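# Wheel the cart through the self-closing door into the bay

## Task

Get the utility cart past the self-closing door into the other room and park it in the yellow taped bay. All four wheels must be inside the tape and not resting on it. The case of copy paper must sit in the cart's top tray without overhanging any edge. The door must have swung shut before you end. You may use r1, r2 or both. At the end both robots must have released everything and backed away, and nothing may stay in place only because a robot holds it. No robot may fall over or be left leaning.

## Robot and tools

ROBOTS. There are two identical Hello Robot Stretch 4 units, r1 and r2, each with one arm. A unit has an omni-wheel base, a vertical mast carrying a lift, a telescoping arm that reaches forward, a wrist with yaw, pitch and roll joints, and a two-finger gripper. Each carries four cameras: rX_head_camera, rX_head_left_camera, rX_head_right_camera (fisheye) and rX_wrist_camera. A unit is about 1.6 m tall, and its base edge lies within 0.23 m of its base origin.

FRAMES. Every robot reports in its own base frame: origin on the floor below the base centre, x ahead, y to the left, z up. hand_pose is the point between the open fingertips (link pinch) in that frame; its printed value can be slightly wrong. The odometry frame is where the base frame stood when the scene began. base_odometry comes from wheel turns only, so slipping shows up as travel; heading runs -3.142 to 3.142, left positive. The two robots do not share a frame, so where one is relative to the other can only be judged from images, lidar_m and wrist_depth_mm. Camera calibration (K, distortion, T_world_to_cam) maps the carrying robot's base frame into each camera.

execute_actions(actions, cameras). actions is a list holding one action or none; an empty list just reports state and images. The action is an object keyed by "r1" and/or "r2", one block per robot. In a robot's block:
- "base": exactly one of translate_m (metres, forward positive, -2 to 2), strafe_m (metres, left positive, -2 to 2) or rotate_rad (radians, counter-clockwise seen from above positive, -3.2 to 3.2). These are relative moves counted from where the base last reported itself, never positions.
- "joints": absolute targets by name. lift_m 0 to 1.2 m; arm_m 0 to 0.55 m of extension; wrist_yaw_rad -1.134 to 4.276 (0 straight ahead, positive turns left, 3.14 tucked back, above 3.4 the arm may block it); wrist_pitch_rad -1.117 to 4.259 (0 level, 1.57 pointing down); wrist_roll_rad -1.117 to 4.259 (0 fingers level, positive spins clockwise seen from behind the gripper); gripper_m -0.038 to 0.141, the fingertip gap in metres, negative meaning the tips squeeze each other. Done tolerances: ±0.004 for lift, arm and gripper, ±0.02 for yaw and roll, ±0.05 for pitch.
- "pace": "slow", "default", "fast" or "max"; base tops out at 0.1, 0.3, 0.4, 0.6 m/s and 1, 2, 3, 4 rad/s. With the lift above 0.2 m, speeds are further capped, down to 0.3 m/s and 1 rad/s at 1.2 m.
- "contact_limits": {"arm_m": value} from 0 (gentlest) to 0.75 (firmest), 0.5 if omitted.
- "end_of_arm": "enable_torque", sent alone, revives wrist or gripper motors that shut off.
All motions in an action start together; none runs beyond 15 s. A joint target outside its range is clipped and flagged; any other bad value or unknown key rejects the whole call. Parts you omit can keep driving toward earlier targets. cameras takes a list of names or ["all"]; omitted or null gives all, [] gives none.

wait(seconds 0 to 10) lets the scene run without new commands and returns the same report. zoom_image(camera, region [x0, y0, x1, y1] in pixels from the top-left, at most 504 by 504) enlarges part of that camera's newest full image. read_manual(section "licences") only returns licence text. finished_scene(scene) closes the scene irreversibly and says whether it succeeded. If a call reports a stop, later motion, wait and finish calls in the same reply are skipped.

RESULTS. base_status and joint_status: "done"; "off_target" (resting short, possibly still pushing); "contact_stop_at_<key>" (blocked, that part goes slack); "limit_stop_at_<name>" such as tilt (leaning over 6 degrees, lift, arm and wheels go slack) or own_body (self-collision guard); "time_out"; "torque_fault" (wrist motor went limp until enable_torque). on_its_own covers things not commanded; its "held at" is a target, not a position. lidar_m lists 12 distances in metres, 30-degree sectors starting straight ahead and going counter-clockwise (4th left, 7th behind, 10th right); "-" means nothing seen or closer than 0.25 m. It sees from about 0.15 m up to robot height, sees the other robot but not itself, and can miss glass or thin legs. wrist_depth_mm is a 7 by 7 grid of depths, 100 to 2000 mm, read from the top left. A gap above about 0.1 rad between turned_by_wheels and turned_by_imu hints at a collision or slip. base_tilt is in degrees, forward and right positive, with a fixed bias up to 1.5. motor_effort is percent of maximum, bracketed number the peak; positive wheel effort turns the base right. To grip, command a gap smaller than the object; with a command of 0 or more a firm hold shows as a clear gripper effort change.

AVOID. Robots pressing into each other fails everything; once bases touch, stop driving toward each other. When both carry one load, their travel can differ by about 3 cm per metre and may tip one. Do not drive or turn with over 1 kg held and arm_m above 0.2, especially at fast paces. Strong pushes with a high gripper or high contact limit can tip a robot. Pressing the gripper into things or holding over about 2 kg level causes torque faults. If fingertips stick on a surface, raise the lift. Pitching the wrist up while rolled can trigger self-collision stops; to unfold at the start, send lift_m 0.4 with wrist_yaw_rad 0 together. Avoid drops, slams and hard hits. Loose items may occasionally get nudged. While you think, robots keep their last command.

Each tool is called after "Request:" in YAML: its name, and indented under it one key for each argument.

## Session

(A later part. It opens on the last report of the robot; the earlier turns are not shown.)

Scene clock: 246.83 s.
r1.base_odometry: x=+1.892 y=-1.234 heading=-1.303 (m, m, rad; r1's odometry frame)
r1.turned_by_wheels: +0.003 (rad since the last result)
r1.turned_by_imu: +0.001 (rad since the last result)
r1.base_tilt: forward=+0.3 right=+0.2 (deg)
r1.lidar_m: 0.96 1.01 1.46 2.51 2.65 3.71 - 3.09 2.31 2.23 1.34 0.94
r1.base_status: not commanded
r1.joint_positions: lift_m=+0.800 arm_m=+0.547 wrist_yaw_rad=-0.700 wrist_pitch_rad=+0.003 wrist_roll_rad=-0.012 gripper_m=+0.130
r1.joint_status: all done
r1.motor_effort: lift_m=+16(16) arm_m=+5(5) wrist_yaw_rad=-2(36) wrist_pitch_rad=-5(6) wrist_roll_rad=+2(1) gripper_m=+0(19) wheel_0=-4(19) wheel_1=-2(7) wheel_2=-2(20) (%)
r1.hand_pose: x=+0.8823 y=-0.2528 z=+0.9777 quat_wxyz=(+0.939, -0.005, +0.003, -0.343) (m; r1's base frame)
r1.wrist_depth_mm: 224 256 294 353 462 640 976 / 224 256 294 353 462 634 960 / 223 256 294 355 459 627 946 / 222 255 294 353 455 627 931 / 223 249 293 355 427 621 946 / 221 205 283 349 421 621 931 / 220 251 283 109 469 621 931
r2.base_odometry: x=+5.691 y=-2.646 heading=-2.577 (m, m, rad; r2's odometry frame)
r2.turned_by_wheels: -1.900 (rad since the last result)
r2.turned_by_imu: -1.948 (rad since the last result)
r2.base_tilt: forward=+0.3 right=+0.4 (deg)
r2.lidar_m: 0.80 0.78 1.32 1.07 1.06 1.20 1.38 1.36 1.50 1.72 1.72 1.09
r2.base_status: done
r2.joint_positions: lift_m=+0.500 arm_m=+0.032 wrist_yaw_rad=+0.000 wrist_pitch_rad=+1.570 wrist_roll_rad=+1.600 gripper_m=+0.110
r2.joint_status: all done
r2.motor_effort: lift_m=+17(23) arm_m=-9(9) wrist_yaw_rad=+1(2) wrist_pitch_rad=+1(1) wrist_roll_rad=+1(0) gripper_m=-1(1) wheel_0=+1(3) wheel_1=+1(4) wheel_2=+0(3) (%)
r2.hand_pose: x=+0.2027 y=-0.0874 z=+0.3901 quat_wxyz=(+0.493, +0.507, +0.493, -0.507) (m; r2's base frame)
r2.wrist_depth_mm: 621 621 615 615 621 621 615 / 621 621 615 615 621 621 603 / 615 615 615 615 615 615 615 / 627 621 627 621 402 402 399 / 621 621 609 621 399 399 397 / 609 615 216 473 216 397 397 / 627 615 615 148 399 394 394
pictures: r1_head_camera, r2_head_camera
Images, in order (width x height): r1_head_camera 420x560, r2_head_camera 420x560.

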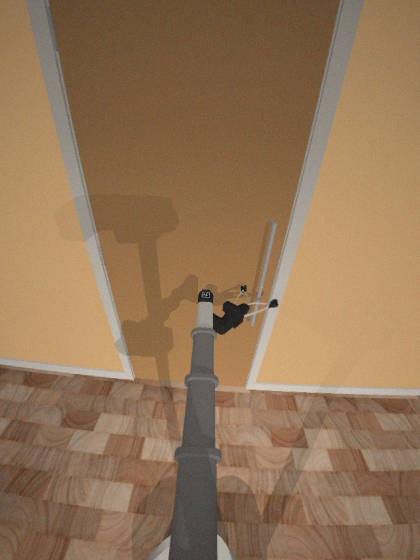

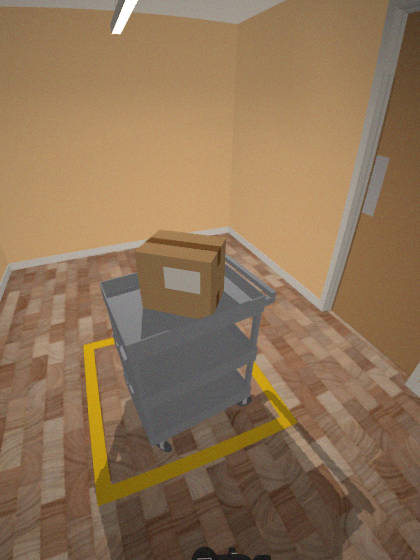

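Request:
execute_actions:
  actions:
    - {"r1":{"base":{"strafe_m":0.06},"joints":{"arm_m":0.2},"pace":"slow"}}
  cameras: ["r1_head_camera","r2_head_camera"]

Request:
zoom_image:
  camera: "r2_head_camera"
  region: [80,300,320,510]

Scene clock: 252.37 s.
r1.base_odometry: x=+1.950 y=-1.219 heading=-1.303 (m, m, rad; r1's odometry frame)
r1.turned_by_wheels: +0.000 (rad since the last result)
r1.turned_by_imu: -0.002 (rad since the last result)
r1.base_tilt: forward=+0.3 right=+0.2 (deg)
r1.lidar_m: 0.97 1.02 1.45 2.45 2.59 3.62 - 3.16 2.38 2.29 1.33 0.95
r1.base_status: done
r1.joint_positions: lift_m=+0.800 arm_m=+0.201 wrist_yaw_rad=-0.700 wrist_pitch_rad=+0.003 wrist_roll_rad=-0.012 gripper_m=+0.130
r1.joint_status: all done
r1.motor_effort: lift_m=+16(16) arm_m=-6(7) wrist_yaw_rad=+0(2) wrist_pitch_rad=-6(6) wrist_roll_rad=+2(2) gripper_m=+1(4) wheel_0=-4(8) wheel_1=+4(7) wheel_2=+0(2) (%)
r1.hand_pose: x=+0.5363 y=-0.2527 z=+0.9777 quat_wxyz=(+0.939, -0.005, +0.003, -0.343) (m; r1's base frame)
r1.wrist_depth_mm: 508 569 668 831 1060 1430 1808 / 508 569 668 831 1042 1464 1863 / 504 569 668 820 1042 1430 1808 / 504 569 668 820 1042 1397 1808 / 504 564 661 820 976 1430 1808 / 504 206 640 788 960 1397 1863 / 500 544 647 109 1060 1397 1863
r2.base_odometry: x=+5.691 y=-2.646 heading=-2.577 (m, m, rad; r2's odometry frame)
r2.turned_by_wheels: +0.000 (rad since the last result)
r2.turned_by_imu: +0.002 (rad since the last result)
r2.base_tilt: forward=+0.3 right=+0.7 (deg)
r2.lidar_m: 0.79 0.79 1.33 1.08 1.06 1.19 1.39 1.35 1.49 1.73 1.72 1.07
r2.base_status: not commanded
r2.joint_positions: lift_m=+0.500 arm_m=+0.032 wrist_yaw_rad=+0.000 wrist_pitch_rad=+1.570 wrist_roll_rad=+1.600 gripper_m=+0.110
r2.joint_status: not commanded
r2.motor_effort: lift_m=+17(16) arm_m=-9(9) wrist_yaw_rad=+2(2) wrist_pitch_rad=+2(1) wrist_roll_rad=+0(1) gripper_m=-3(1) wheel_0=+1(1) wheel_1=+2(1) wheel_2=-1(1) (%)
r2.hand_pose: x=+0.2027 y=-0.0874 z=+0.3901 quat_wxyz=(+0.493, +0.507, +0.493, -0.507) (m; r2's base frame)
r2.wrist_depth_mm: 627 621 621 615 621 609 615 / 627 621 621 615 621 615 615 / 621 621 621 615 615 621 609 / 615 621 615 615 402 402 399 / 621 621 615 609 399 397 397 / 615 615 216 473 216 397 394 / 621 609 609 148 397 397 394
pictures: r1_head_camera, r2_head_camera
Images, in order (width x height): r1_head_camera 420x560, r2_head_camera 420x560.

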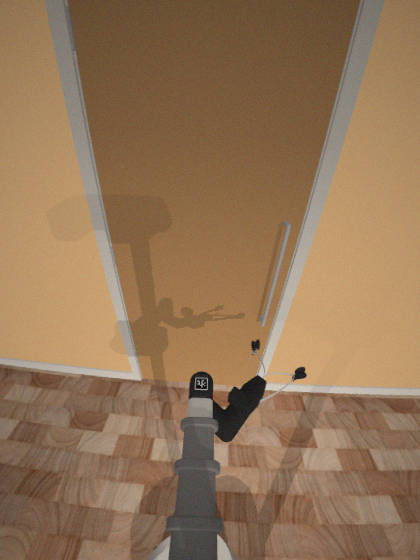

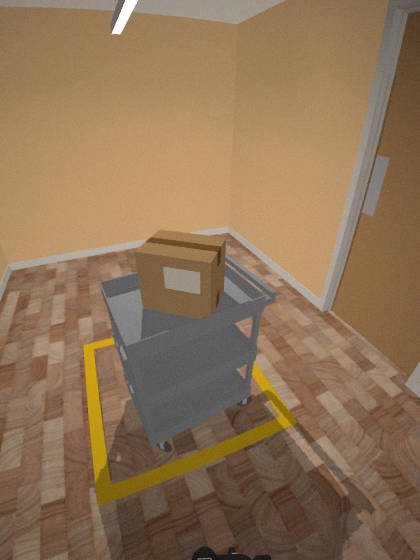

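Region (80, 300, 320, 510) of r2_head_camera's 420x560 image, scaled by 2.100, with more detail than that image has; it fills the top 441 rows of this view, and the rest is white.

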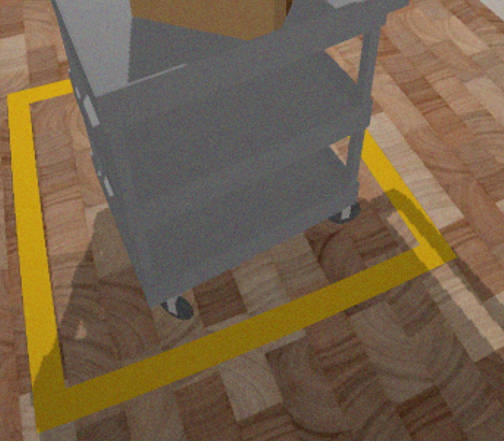

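Request:
finished_scene:
  scene: 2

The scene is finished: the task was done.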